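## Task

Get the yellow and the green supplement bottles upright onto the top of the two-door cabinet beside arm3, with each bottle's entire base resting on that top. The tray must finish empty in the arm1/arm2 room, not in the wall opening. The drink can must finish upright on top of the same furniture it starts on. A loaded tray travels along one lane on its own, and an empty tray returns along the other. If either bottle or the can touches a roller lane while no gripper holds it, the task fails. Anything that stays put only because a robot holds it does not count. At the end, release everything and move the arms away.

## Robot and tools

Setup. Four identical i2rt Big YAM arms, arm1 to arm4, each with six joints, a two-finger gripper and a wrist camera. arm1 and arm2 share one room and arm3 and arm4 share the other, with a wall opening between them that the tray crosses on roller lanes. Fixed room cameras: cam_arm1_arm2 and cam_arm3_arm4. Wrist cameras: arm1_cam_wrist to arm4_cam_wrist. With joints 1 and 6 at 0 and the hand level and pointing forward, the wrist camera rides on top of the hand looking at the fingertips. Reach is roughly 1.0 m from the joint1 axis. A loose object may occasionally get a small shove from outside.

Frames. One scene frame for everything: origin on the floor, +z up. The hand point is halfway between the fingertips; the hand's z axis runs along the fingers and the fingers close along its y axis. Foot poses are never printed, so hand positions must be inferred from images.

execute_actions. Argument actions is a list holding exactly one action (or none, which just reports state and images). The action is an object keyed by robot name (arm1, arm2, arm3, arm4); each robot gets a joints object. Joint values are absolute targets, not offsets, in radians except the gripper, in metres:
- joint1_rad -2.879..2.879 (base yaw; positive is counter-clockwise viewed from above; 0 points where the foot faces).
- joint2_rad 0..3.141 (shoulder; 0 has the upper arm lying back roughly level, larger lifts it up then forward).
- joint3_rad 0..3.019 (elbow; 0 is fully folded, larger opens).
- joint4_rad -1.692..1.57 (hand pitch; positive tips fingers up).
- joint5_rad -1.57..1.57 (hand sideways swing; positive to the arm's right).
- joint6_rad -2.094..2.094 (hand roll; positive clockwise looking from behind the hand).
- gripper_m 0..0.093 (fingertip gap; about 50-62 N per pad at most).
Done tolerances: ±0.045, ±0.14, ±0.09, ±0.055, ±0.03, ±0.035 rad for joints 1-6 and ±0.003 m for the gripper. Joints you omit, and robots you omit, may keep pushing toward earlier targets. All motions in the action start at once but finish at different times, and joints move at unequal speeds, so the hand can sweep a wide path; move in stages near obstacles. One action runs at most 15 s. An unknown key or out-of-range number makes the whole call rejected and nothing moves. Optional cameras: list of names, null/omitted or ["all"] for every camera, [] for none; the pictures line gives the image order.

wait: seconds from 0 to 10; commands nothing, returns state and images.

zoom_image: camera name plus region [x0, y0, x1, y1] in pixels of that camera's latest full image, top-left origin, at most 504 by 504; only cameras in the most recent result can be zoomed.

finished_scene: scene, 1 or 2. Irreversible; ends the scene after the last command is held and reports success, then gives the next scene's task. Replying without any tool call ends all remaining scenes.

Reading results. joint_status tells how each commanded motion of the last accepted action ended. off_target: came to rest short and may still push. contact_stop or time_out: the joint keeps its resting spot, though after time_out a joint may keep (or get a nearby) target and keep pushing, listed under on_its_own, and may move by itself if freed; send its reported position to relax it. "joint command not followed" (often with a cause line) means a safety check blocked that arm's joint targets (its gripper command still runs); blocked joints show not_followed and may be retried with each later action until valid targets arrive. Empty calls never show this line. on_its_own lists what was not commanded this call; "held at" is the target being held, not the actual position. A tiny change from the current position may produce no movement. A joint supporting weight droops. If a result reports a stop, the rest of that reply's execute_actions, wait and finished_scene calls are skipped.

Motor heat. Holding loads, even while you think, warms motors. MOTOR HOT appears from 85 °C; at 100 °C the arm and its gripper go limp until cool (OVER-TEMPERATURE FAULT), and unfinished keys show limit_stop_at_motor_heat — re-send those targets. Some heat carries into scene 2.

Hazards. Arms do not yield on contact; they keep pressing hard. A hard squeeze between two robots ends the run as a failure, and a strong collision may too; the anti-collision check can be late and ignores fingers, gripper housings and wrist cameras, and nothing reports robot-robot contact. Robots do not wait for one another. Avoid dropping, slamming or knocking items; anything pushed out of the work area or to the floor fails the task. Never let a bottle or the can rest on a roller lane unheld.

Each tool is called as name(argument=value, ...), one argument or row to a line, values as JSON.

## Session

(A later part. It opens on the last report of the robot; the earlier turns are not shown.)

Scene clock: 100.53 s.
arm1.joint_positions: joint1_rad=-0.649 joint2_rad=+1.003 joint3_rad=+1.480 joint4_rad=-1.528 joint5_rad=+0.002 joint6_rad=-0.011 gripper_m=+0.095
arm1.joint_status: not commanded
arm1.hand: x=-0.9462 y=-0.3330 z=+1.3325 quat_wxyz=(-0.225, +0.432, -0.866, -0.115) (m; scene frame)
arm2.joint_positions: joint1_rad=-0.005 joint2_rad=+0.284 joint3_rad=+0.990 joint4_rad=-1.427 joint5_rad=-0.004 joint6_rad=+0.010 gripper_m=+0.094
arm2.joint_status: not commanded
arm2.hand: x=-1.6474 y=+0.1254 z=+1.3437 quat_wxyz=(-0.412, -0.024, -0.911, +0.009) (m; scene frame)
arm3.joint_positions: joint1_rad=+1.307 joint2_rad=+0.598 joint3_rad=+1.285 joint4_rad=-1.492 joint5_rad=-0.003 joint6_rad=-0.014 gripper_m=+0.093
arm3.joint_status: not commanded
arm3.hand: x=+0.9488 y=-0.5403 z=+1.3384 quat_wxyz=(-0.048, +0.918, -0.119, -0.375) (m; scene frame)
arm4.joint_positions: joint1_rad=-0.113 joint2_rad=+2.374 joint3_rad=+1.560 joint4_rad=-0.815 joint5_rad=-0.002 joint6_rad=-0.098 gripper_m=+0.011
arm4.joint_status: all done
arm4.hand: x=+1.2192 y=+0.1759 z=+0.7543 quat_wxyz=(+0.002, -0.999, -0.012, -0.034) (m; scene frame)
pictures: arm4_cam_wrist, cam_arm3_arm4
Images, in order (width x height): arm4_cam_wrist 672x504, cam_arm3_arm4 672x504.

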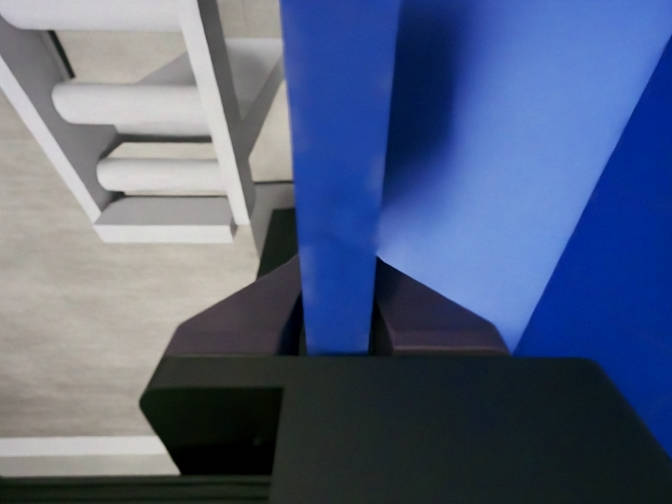

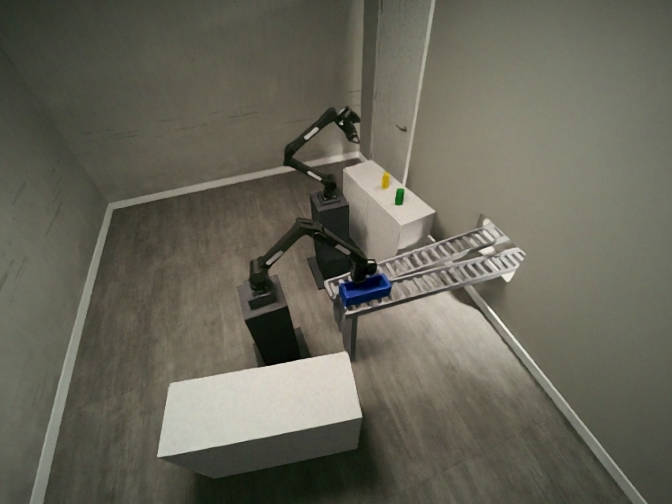

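execute_actions(
  actions=[
    {"arm4":{"joints":{"joint2_rad":2.45,"joint4_rad":-0.79}}},
  ],
  cameras=["cam_arm3_arm4","arm4_cam_wrist"],
)

zoom_image(
  camera="cam_arm3_arm4",
  region=[310,240,430,330],
)

Scene clock: 101.77 s.
arm1.joint_positions: joint1_rad=-0.649 joint2_rad=+1.003 joint3_rad=+1.480 joint4_rad=-1.528 joint5_rad=+0.002 joint6_rad=-0.011 gripper_m=+0.095
arm1.joint_status: not commanded
arm1.hand: x=-0.9462 y=-0.3330 z=+1.3325 quat_wxyz=(-0.225, +0.432, -0.866, -0.115) (m; scene frame)
arm2.joint_positions: joint1_rad=-0.005 joint2_rad=+0.284 joint3_rad=+0.990 joint4_rad=-1.427 joint5_rad=-0.004 joint6_rad=+0.010 gripper_m=+0.094
arm2.joint_status: not commanded
arm2.hand: x=-1.6474 y=+0.1254 z=+1.3437 quat_wxyz=(-0.412, -0.024, -0.911, +0.009) (m; scene frame)
arm3.joint_positions: joint1_rad=+1.307 joint2_rad=+0.598 joint3_rad=+1.285 joint4_rad=-1.492 joint5_rad=-0.003 joint6_rad=-0.014 gripper_m=+0.093
arm3.joint_status: not commanded
arm3.hand: x=+0.9488 y=-0.5403 z=+1.3384 quat_wxyz=(-0.048, +0.918, -0.119, -0.375) (m; scene frame)
arm4.joint_positions: joint1_rad=-0.113 joint2_rad=+2.375 joint3_rad=+1.560 joint4_rad=-0.815 joint5_rad=-0.002 joint6_rad=-0.098 gripper_m=+0.011
arm4.joint_status: all done
arm4.hand: x=+1.2197 y=+0.1759 z=+0.7533 quat_wxyz=(+0.002, -0.999, -0.012, -0.035) (m; scene frame)
pictures: arm4_cam_wrist, cam_arm3_arm4
Images, in order (width x height): arm4_cam_wrist 672x504, cam_arm3_arm4 672x504.

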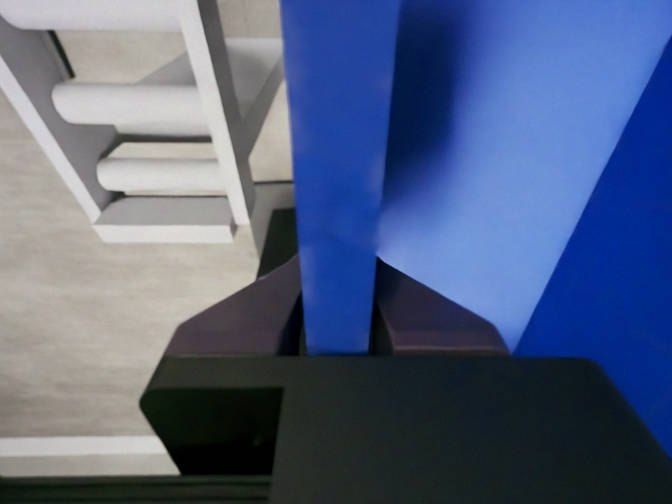

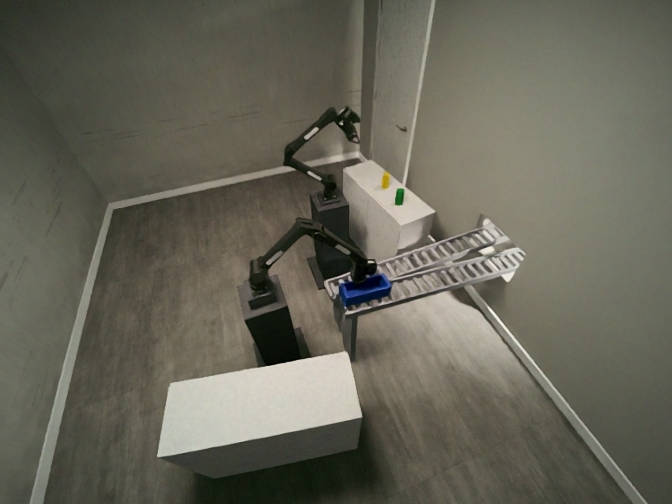

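Region (310, 240, 430, 330) of cam_arm3_arm4's 672x504 image, scaled by 4.200, with more detail than that image has; it fills the top 378 rows of this view, and the rest is white.

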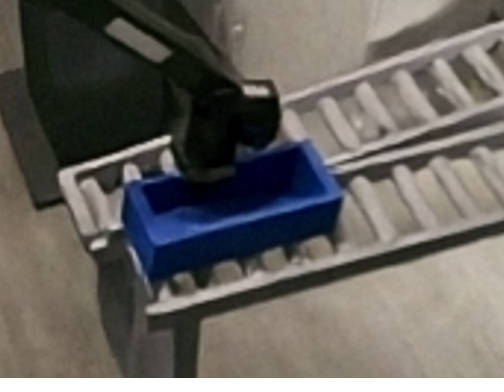

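execute_actions(
  actions=[
    {"arm4":{"joints":{"joint2_rad":2.27,"joint4_rad":-0.92}}},
  ],
  cameras=[],
)

execute_actions(
  actions=[
    {"arm4":{"joints":{"joint1_rad":-0.16,"joint6_rad":-0.145}}},
  ],
  cameras=[],
)

execute_actions(
  actions=[
    {"arm4":{"joints":{"joint2_rad":2.4,"joint4_rad":-0.8}}},
  ],
  cameras=["cam_arm3_arm4","arm4_cam_wrist"],
)

zoom_image(
  camera="cam_arm3_arm4",
  region=[310,240,430,330],
)

Scene clock: 104.83 s.
arm1.joint_positions: joint1_rad=-0.649 joint2_rad=+1.003 joint3_rad=+1.480 joint4_rad=-1.528 joint5_rad=+0.002 joint6_rad=-0.011 gripper_m=+0.095
arm1.joint_status: not commanded
arm1.hand: x=-0.9462 y=-0.3330 z=+1.3325 quat_wxyz=(-0.225, +0.432, -0.866, -0.115) (m; scene frame)
arm2.joint_positions: joint1_rad=-0.005 joint2_rad=+0.284 joint3_rad=+0.990 joint4_rad=-1.427 joint5_rad=-0.004 joint6_rad=+0.010 gripper_m=+0.094
arm2.joint_status: not commanded
arm2.hand: x=-1.6474 y=+0.1254 z=+1.3437 quat_wxyz=(-0.412, -0.024, -0.911, +0.009) (m; scene frame)
arm3.joint_positions: joint1_rad=+1.307 joint2_rad=+0.598 joint3_rad=+1.285 joint4_rad=-1.492 joint5_rad=-0.003 joint6_rad=-0.014 gripper_m=+0.093
arm3.joint_status: not commanded
arm3.hand: x=+0.9488 y=-0.5403 z=+1.3384 quat_wxyz=(-0.048, +0.918, -0.119, -0.375) (m; scene frame)
arm4.joint_positions: joint1_rad=-0.113 joint2_rad=+2.315 joint3_rad=+1.564 joint4_rad=-0.909 joint5_rad=-0.002 joint6_rad=-0.098 gripper_m=+0.011
arm4.joint_status: all done
arm4.hand: x=+1.2230 y=+0.1752 z=+0.7900 quat_wxyz=(+0.001, -0.999, -0.012, -0.050) (m; scene frame)
pictures: none
No camera images: the call's "cameras" was empty. Leave "cameras" out to get every camera's image.

Scene clock: 105.70 s.
arm1.joint_positions: joint1_rad=-0.649 joint2_rad=+1.003 joint3_rad=+1.480 joint4_rad=-1.528 joint5_rad=+0.002 joint6_rad=-0.011 gripper_m=+0.095
arm1.joint_status: not commanded
arm1.hand: x=-0.9462 y=-0.3330 z=+1.3325 quat_wxyz=(-0.225, +0.432, -0.866, -0.115) (m; scene frame)
arm2.joint_positions: joint1_rad=-0.005 joint2_rad=+0.284 joint3_rad=+0.990 joint4_rad=-1.427 joint5_rad=-0.004 joint6_rad=+0.010 gripper_m=+0.094
arm2.joint_status: not commanded
arm2.hand: x=-1.6474 y=+0.1254 z=+1.3437 quat_wxyz=(-0.412, -0.024, -0.911, +0.009) (m; scene frame)
arm3.joint_positions: joint1_rad=+1.307 joint2_rad=+0.598 joint3_rad=+1.285 joint4_rad=-1.492 joint5_rad=-0.003 joint6_rad=-0.014 gripper_m=+0.093
arm3.joint_status: not commanded
arm3.hand: x=+0.9488 y=-0.5403 z=+1.3384 quat_wxyz=(-0.048, +0.918, -0.119, -0.375) (m; scene frame)
arm4.joint_positions: joint1_rad=-0.164 joint2_rad=+2.315 joint3_rad=+1.564 joint4_rad=-0.909 joint5_rad=-0.002 joint6_rad=-0.137 gripper_m=+0.011
arm4.joint_status: all done
arm4.hand: x=+1.2260 y=+0.2049 z=+0.7904 quat_wxyz=(-0.001, -0.999, -0.005, -0.050) (m; scene frame)
pictures: none
No camera images: the call's "cameras" was empty. Leave "cameras" out to get every camera's image.

Scene clock: 106.63 s.
arm1.joint_positions: joint1_rad=-0.649 joint2_rad=+1.003 joint3_rad=+1.480 joint4_rad=-1.528 joint5_rad=+0.002 joint6_rad=-0.011 gripper_m=+0.095
arm1.joint_status: not commanded
arm1.hand: x=-0.9462 y=-0.3330 z=+1.3325 quat_wxyz=(-0.225, +0.432, -0.866, -0.115) (m; scene frame)
arm2.joint_positions: joint1_rad=-0.005 joint2_rad=+0.284 joint3_rad=+0.990 joint4_rad=-1.427 joint5_rad=-0.004 joint6_rad=+0.010 gripper_m=+0.094
arm2.joint_status: not commanded
arm2.hand: x=-1.6474 y=+0.1254 z=+1.3437 quat_wxyz=(-0.412, -0.024, -0.911, +0.009) (m; scene frame)
arm3.joint_positions: joint1_rad=+1.307 joint2_rad=+0.598 joint3_rad=+1.285 joint4_rad=-1.492 joint5_rad=-0.003 joint6_rad=-0.014 gripper_m=+0.093
arm3.joint_status: not commanded
arm3.hand: x=+0.9488 y=-0.5403 z=+1.3384 quat_wxyz=(-0.048, +0.918, -0.119, -0.375) (m; scene frame)
arm4.joint_positions: joint1_rad=-0.164 joint2_rad=+2.409 joint3_rad=+1.564 joint4_rad=-0.811 joint5_rad=-0.001 joint6_rad=-0.138 gripper_m=+0.011
arm4.joint_status: all done
arm4.hand: x=+1.2310 y=+0.2052 z=+0.7356 quat_wxyz=(+0.000, -0.999, -0.006, -0.048) (m; scene frame)
pictures: arm4_cam_wrist, cam_arm3_arm4
Images, in order (width x height): arm4_cam_wrist 672x504, cam_arm3_arm4 672x504.

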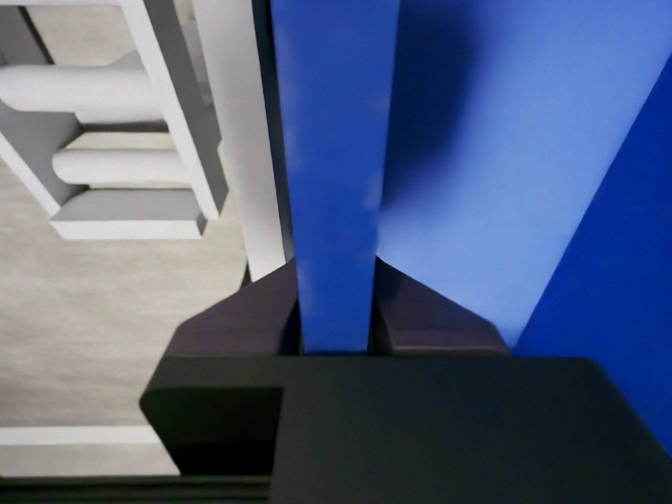

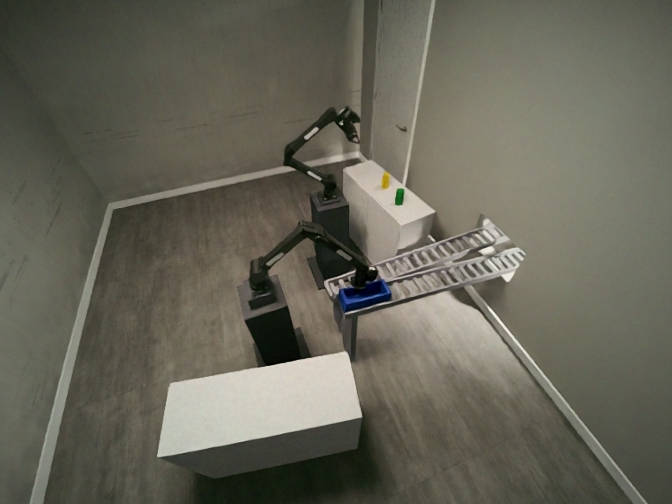

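Region (310, 240, 430, 330) of cam_arm3_arm4's 672x504 image, scaled by 4.200, with more detail than that image has; it fills the top 378 rows of this view, and the rest is white.

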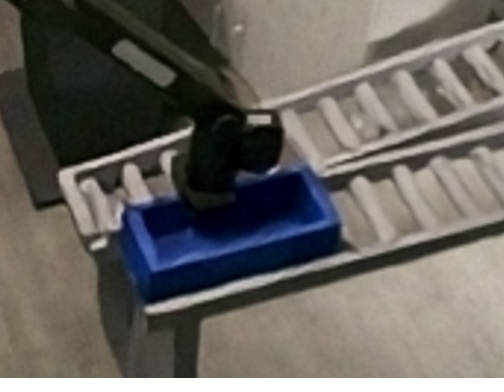

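execute_actions(
  actions=[
    {"arm4":{"joints":{"gripper_m":0.032}}},
  ],
  cameras=["cam_arm3_arm4","arm4_cam_wrist"],
)

execute_actions(
  actions=[
    {"arm4":{"joints":{"joint2_rad":2.12,"joint4_rad":-1.03}}},
  ],
  cameras=["cam_arm3_arm4","cam_arm1_arm2"],
)

Scene clock: 107.97 s.
arm1.joint_positions: joint1_rad=-0.649 joint2_rad=+1.003 joint3_rad=+1.480 joint4_rad=-1.528 joint5_rad=+0.002 joint6_rad=-0.011 gripper_m=+0.095
arm1.joint_status: not commanded
arm1.hand: x=-0.9462 y=-0.3330 z=+1.3325 quat_wxyz=(-0.225, +0.432, -0.866, -0.115) (m; scene frame)
arm2.joint_positions: joint1_rad=-0.005 joint2_rad=+0.284 joint3_rad=+0.990 joint4_rad=-1.427 joint5_rad=-0.004 joint6_rad=+0.010 gripper_m=+0.094
arm2.joint_status: not commanded
arm2.hand: x=-1.6474 y=+0.1254 z=+1.3437 quat_wxyz=(-0.412, -0.024, -0.911, +0.009) (m; scene frame)
arm3.joint_positions: joint1_rad=+1.307 joint2_rad=+0.598 joint3_rad=+1.285 joint4_rad=-1.492 joint5_rad=-0.003 joint6_rad=-0.014 gripper_m=+0.093
arm3.joint_status: not commanded
arm3.hand: x=+0.9488 y=-0.5403 z=+1.3384 quat_wxyz=(-0.048, +0.918, -0.119, -0.375) (m; scene frame)
arm4.joint_positions: joint1_rad=-0.164 joint2_rad=+2.409 joint3_rad=+1.564 joint4_rad=-0.811 joint5_rad=-0.001 joint6_rad=-0.138 gripper_m=+0.032
arm4.joint_status: all done
arm4.hand: x=+1.2310 y=+0.2052 z=+0.7356 quat_wxyz=(+0.000, -0.999, -0.006, -0.048) (m; scene frame)
pictures: arm4_cam_wrist, cam_arm3_arm4
Images, in order (width x height): arm4_cam_wrist 672x504, cam_arm3_arm4 672x504.

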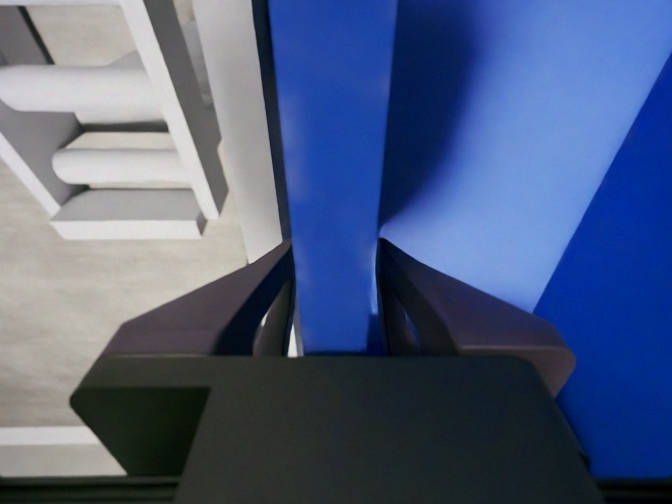

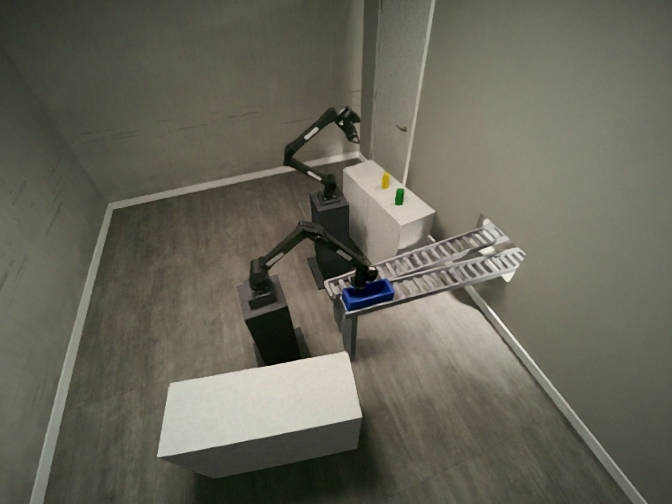

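Scene clock: 109.17 s.
arm1.joint_positions: joint1_rad=-0.649 joint2_rad=+1.003 joint3_rad=+1.480 joint4_rad=-1.528 joint5_rad=+0.002 joint6_rad=-0.011 gripper_m=+0.095
arm1.joint_status: not commanded
arm1.hand: x=-0.9462 y=-0.3330 z=+1.3325 quat_wxyz=(-0.225, +0.432, -0.866, -0.115) (m; scene frame)
arm2.joint_positions: joint1_rad=-0.005 joint2_rad=+0.284 joint3_rad=+0.990 joint4_rad=-1.427 joint5_rad=-0.004 joint6_rad=+0.010 gripper_m=+0.094
arm2.joint_status: not commanded
arm2.hand: x=-1.6474 y=+0.1254 z=+1.3437 quat_wxyz=(-0.412, -0.024, -0.911, +0.009) (m; scene frame)
arm3.joint_positions: joint1_rad=+1.307 joint2_rad=+0.598 joint3_rad=+1.285 joint4_rad=-1.492 joint5_rad=-0.003 joint6_rad=-0.014 gripper_m=+0.093
arm3.joint_status: not commanded
arm3.hand: x=+0.9488 y=-0.5403 z=+1.3384 quat_wxyz=(-0.048, +0.918, -0.119, -0.375) (m; scene frame)
arm4.joint_positions: joint1_rad=-0.164 joint2_rad=+2.104 joint3_rad=+1.564 joint4_rad=-1.018 joint5_rad=-0.001 joint6_rad=-0.138 gripper_m=+0.032
arm4.joint_status: all done
arm4.hand: x=+1.2070 y=+0.2059 z=+0.9125 quat_wxyz=(+0.006, -1.000, -0.006, +0.001) (m; scene frame)
pictures: cam_arm1_arm2, cam_arm3_arm4
Images, in order (width x height): cam_arm1_arm2 672x504, cam_arm3_arm4 672x504.

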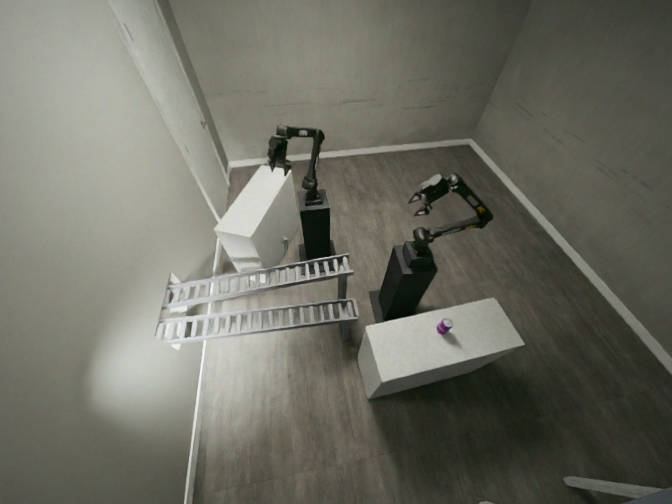

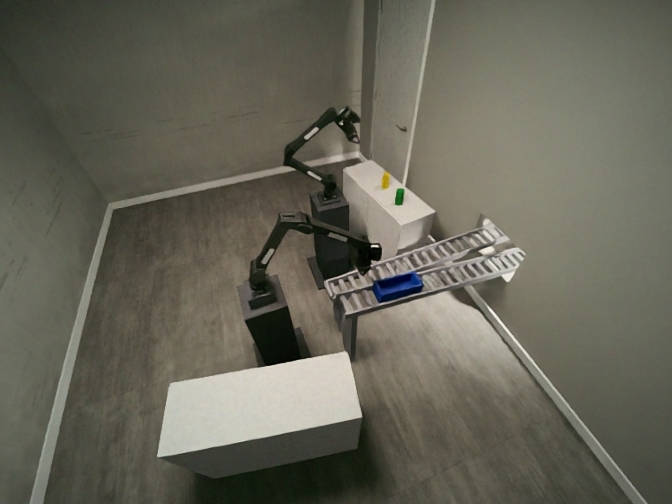

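Rolling. Retract arm4.

execute_actions(
  actions=[
    {"arm4":{"joints":{"joint2_rad":1.0,"joint3_rad":1.4,"joint4_rad":-1.5}}},
  ],
  cameras=["cam_arm3_arm4","cam_arm1_arm2"],
)

wait(
  seconds=4,
)

Scene clock: 111.07 s.
arm1.joint_positions: joint1_rad=-0.649 joint2_rad=+1.003 joint3_rad=+1.480 joint4_rad=-1.528 joint5_rad=+0.002 joint6_rad=-0.011 gripper_m=+0.095
arm1.joint_status: not commanded
arm1.hand: x=-0.9462 y=-0.3330 z=+1.3325 quat_wxyz=(-0.225, +0.432, -0.866, -0.115) (m; scene frame)
arm2.joint_positions: joint1_rad=-0.005 joint2_rad=+0.284 joint3_rad=+0.990 joint4_rad=-1.427 joint5_rad=-0.004 joint6_rad=+0.010 gripper_m=+0.094
arm2.joint_status: not commanded
arm2.hand: x=-1.6474 y=+0.1254 z=+1.3437 quat_wxyz=(-0.412, -0.024, -0.911, +0.009) (m; scene frame)
arm3.joint_positions: joint1_rad=+1.307 joint2_rad=+0.598 joint3_rad=+1.285 joint4_rad=-1.492 joint5_rad=-0.003 joint6_rad=-0.014 gripper_m=+0.093
arm3.joint_status: not commanded
arm3.hand: x=+0.9488 y=-0.5403 z=+1.3384 quat_wxyz=(-0.048, +0.918, -0.119, -0.375) (m; scene frame)
arm4.joint_positions: joint1_rad=-0.164 joint2_rad=+1.001 joint3_rad=+1.385 joint4_rad=-1.491 joint5_rad=-0.001 joint6_rad=-0.138 gripper_m=+0.032
arm4.joint_status: all done
arm4.hand: x=+1.4647 y=+0.1679 z=+1.3443 quat_wxyz=(+0.035, -0.974, -0.008, +0.223) (m; scene frame)
pictures: cam_arm1_arm2, cam_arm3_arm4
Images, in order (width x height): cam_arm1_arm2 672x504, cam_arm3_arm4 672x504.

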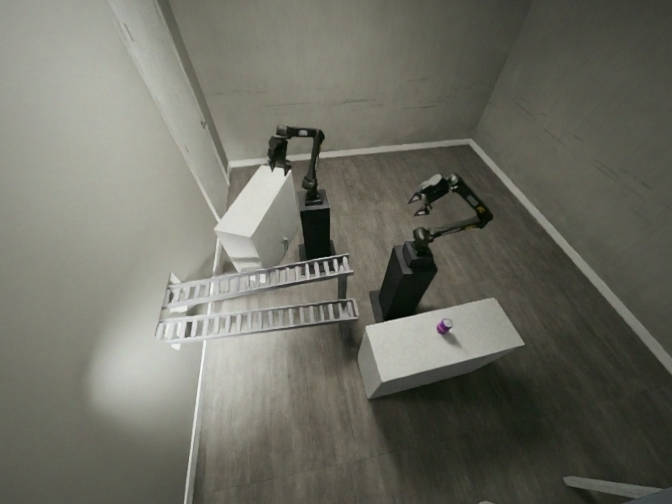

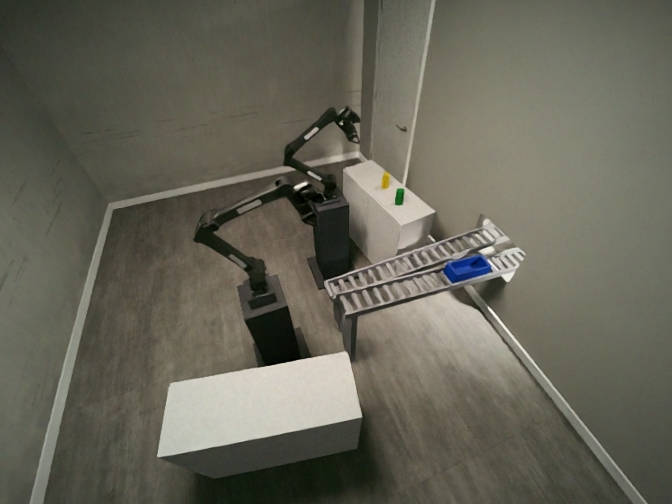

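Scene clock: 115.07 s.
arm1.joint_positions: joint1_rad=-0.649 joint2_rad=+1.003 joint3_rad=+1.480 joint4_rad=-1.528 joint5_rad=+0.002 joint6_rad=-0.011 gripper_m=+0.095
arm1.joint_status: not commanded
arm1.hand: x=-0.9462 y=-0.3330 z=+1.3325 quat_wxyz=(-0.225, +0.432, -0.866, -0.115) (m; scene frame)
arm2.joint_positions: joint1_rad=-0.005 joint2_rad=+0.284 joint3_rad=+0.990 joint4_rad=-1.427 joint5_rad=-0.004 joint6_rad=+0.010 gripper_m=+0.094
arm2.joint_status: not commanded
arm2.hand: x=-1.6474 y=+0.1254 z=+1.3437 quat_wxyz=(-0.412, -0.024, -0.911, +0.009) (m; scene frame)
arm3.joint_positions: joint1_rad=+1.307 joint2_rad=+0.598 joint3_rad=+1.285 joint4_rad=-1.492 joint5_rad=-0.003 joint6_rad=-0.014 gripper_m=+0.093
arm3.joint_status: not commanded
arm3.hand: x=+0.9488 y=-0.5403 z=+1.3384 quat_wxyz=(-0.048, +0.918, -0.119, -0.375) (m; scene frame)
arm4.joint_positions: joint1_rad=-0.164 joint2_rad=+1.001 joint3_rad=+1.385 joint4_rad=-1.491 joint5_rad=-0.001 joint6_rad=-0.138 gripper_m=+0.032
arm4.joint_status: all done
arm4.hand: x=+1.4647 y=+0.1679 z=+1.3443 quat_wxyz=(+0.035, -0.974, -0.008, +0.223) (m; scene frame)
wait: 4.00 s; at rest by 0.27 s
pictures: arm1_cam_wrist, arm2_cam_wrist, arm3_cam_wrist, arm4_cam_wrist, cam_arm1_arm2, cam_arm3_arm4
Images, in order (width x height): arm1_cam_wrist 672x504, arm2_cam_wrist 672x504, arm3_cam_wrist 672x504, arm4_cam_wrist 672x504, cam_arm1_arm2 672x504, cam_arm3_arm4 672x504.

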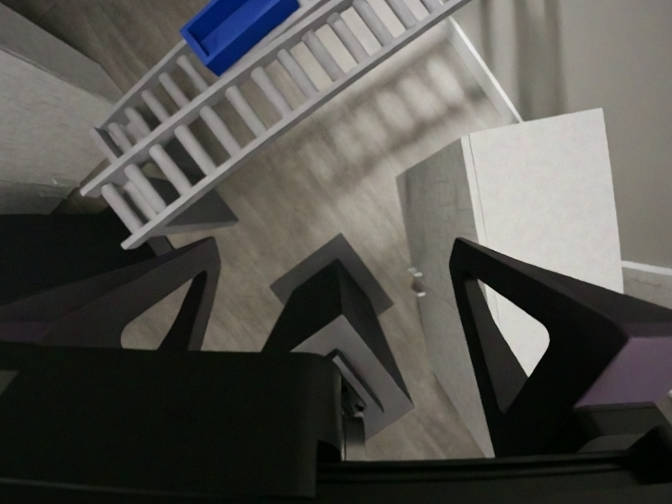

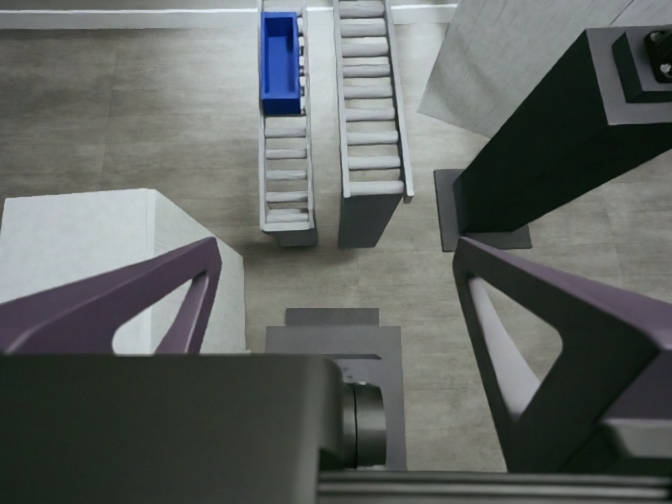

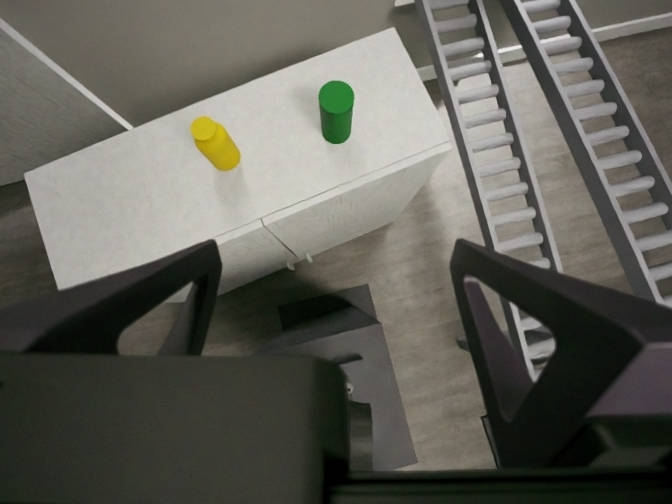

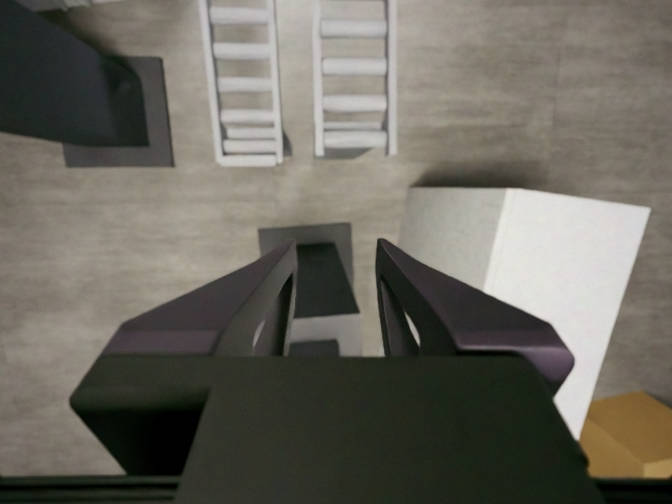

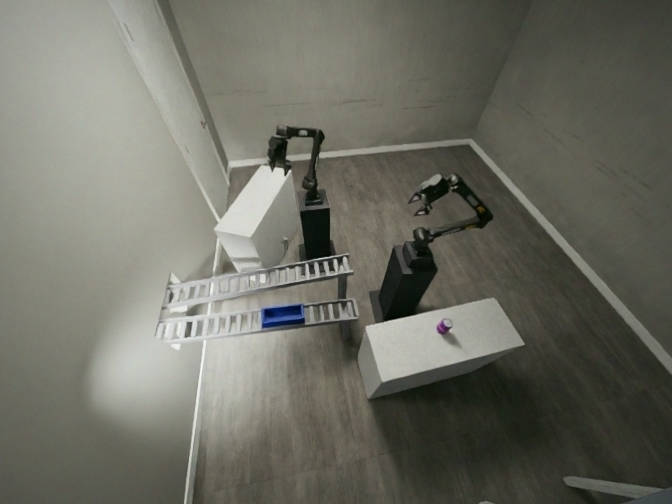

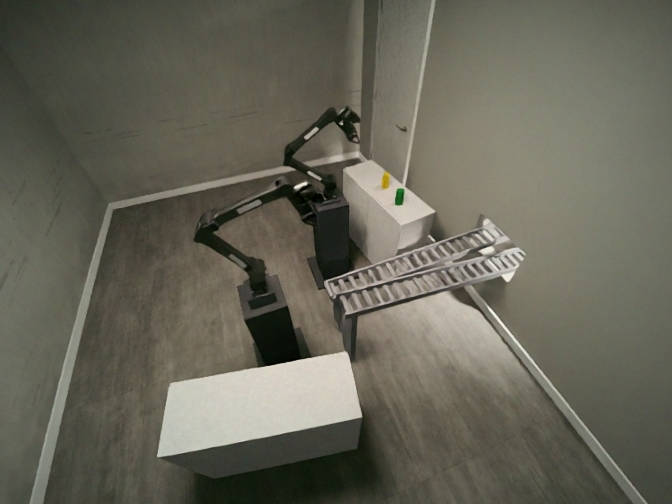

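Still rolling; check that it settles.

execute_actions(
  actions=[],
  cameras=["cam_arm1_arm2","arm2_cam_wrist"],
)

wait(
  seconds=3,
)

Scene clock: 115.37 s.
arm1.joint_positions: joint1_rad=-0.649 joint2_rad=+1.003 joint3_rad=+1.480 joint4_rad=-1.528 joint5_rad=+0.002 joint6_rad=-0.011 gripper_m=+0.095
arm1.joint_status: not commanded
arm1.hand: x=-0.9462 y=-0.3330 z=+1.3325 quat_wxyz=(-0.225, +0.432, -0.866, -0.115) (m; scene frame)
arm2.joint_positions: joint1_rad=-0.005 joint2_rad=+0.284 joint3_rad=+0.990 joint4_rad=-1.427 joint5_rad=-0.004 joint6_rad=+0.010 gripper_m=+0.094
arm2.joint_status: not commanded
arm2.hand: x=-1.6474 y=+0.1254 z=+1.3437 quat_wxyz=(-0.412, -0.024, -0.911, +0.009) (m; scene frame)
arm3.joint_positions: joint1_rad=+1.307 joint2_rad=+0.598 joint3_rad=+1.285 joint4_rad=-1.492 joint5_rad=-0.003 joint6_rad=-0.014 gripper_m=+0.093
arm3.joint_status: not commanded
arm3.hand: x=+0.9488 y=-0.5403 z=+1.3384 quat_wxyz=(-0.048, +0.918, -0.119, -0.375) (m; scene frame)
arm4.joint_positions: joint1_rad=-0.164 joint2_rad=+1.001 joint3_rad=+1.385 joint4_rad=-1.491 joint5_rad=-0.001 joint6_rad=-0.138 gripper_m=+0.032
arm4.joint_status: all done
arm4.hand: x=+1.4647 y=+0.1679 z=+1.3443 quat_wxyz=(+0.035, -0.974, -0.008, +0.223) (m; scene frame)
pictures: arm2_cam_wrist, cam_arm1_arm2
Images, in order (width x height): arm2_cam_wrist 672x504, cam_arm1_arm2 672x504.

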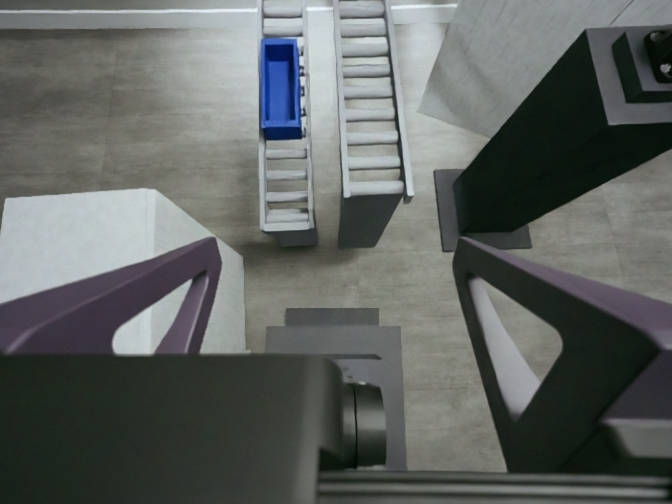

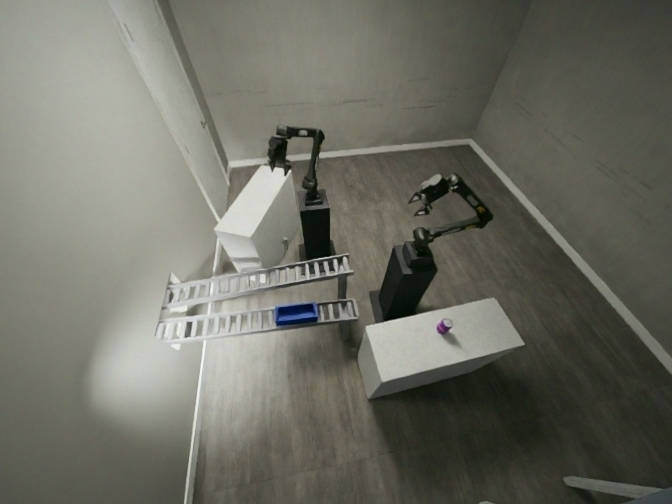

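Scene clock: 118.37 s.
arm1.joint_positions: joint1_rad=-0.649 joint2_rad=+1.003 joint3_rad=+1.480 joint4_rad=-1.528 joint5_rad=+0.002 joint6_rad=-0.011 gripper_m=+0.095
arm1.joint_status: not commanded
arm1.hand: x=-0.9462 y=-0.3330 z=+1.3325 quat_wxyz=(-0.225, +0.432, -0.866, -0.115) (m; scene frame)
arm2.joint_positions: joint1_rad=-0.005 joint2_rad=+0.284 joint3_rad=+0.990 joint4_rad=-1.427 joint5_rad=-0.004 joint6_rad=+0.010 gripper_m=+0.094
arm2.joint_status: not commanded
arm2.hand: x=-1.6474 y=+0.1254 z=+1.3437 quat_wxyz=(-0.412, -0.024, -0.911, +0.009) (m; scene frame)
arm3.joint_positions: joint1_rad=+1.307 joint2_rad=+0.598 joint3_rad=+1.285 joint4_rad=-1.492 joint5_rad=-0.003 joint6_rad=-0.014 gripper_m=+0.093
arm3.joint_status: not commanded
arm3.hand: x=+0.9488 y=-0.5403 z=+1.3384 quat_wxyz=(-0.048, +0.918, -0.119, -0.375) (m; scene frame)
arm4.joint_positions: joint1_rad=-0.164 joint2_rad=+1.001 joint3_rad=+1.385 joint4_rad=-1.491 joint5_rad=-0.001 joint6_rad=-0.138 gripper_m=+0.032
arm4.joint_status: all done
arm4.hand: x=+1.4647 y=+0.1679 z=+1.3443 quat_wxyz=(+0.035, -0.974, -0.008, +0.223) (m; scene frame)
wait: 3.00 s; at rest by 0.27 s
pictures: arm1_cam_wrist, arm2_cam_wrist, arm3_cam_wrist, arm4_cam_wrist, cam_arm1_arm2, cam_arm3_arm4
Images, in order (width x height): arm1_cam_wrist 672x504, arm2_cam_wrist 672x504, arm3_cam_wrist 672x504, arm4_cam_wrist 672x504, cam_arm1_arm2 672x504, cam_arm3_arm4 672x504.

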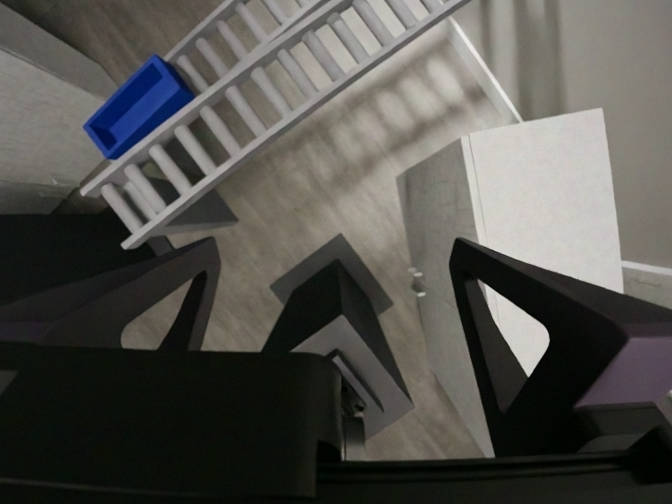

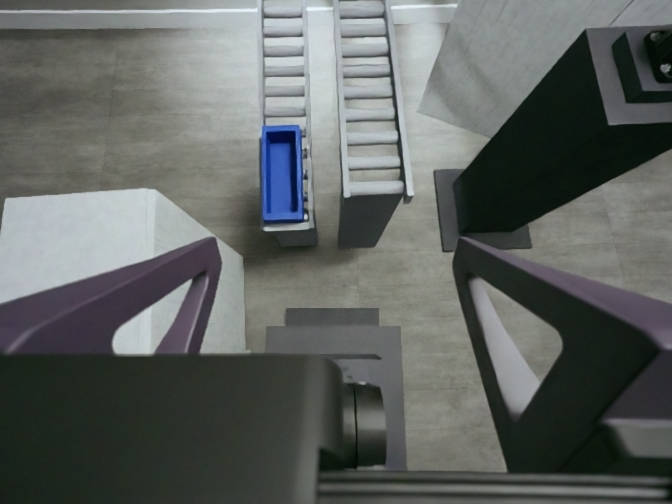

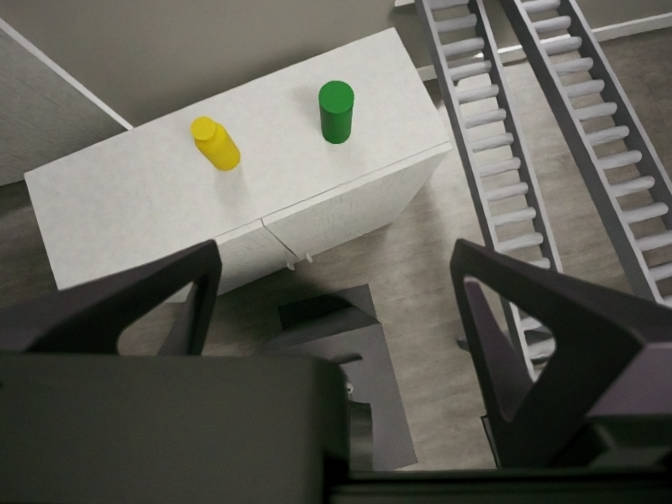

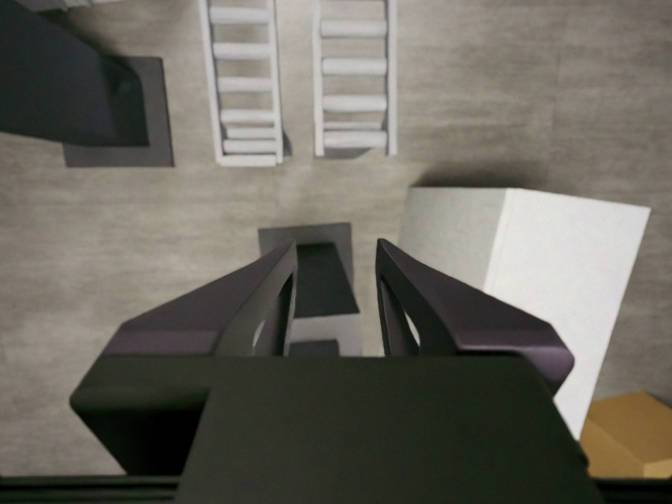

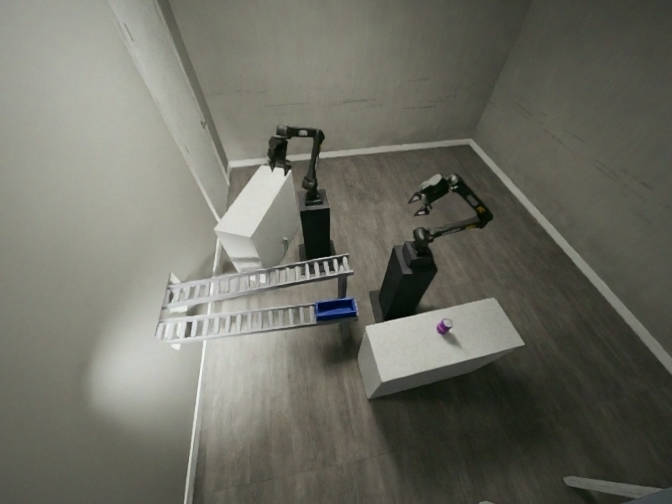

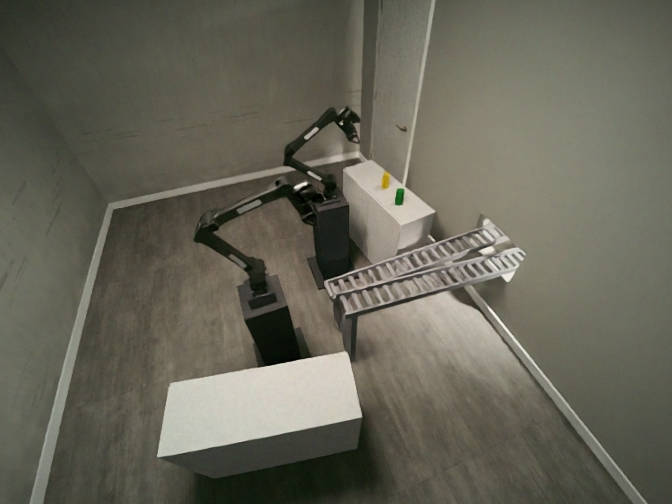

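finished_scene(
  scene=1,
)

The scene is finished: the task was done.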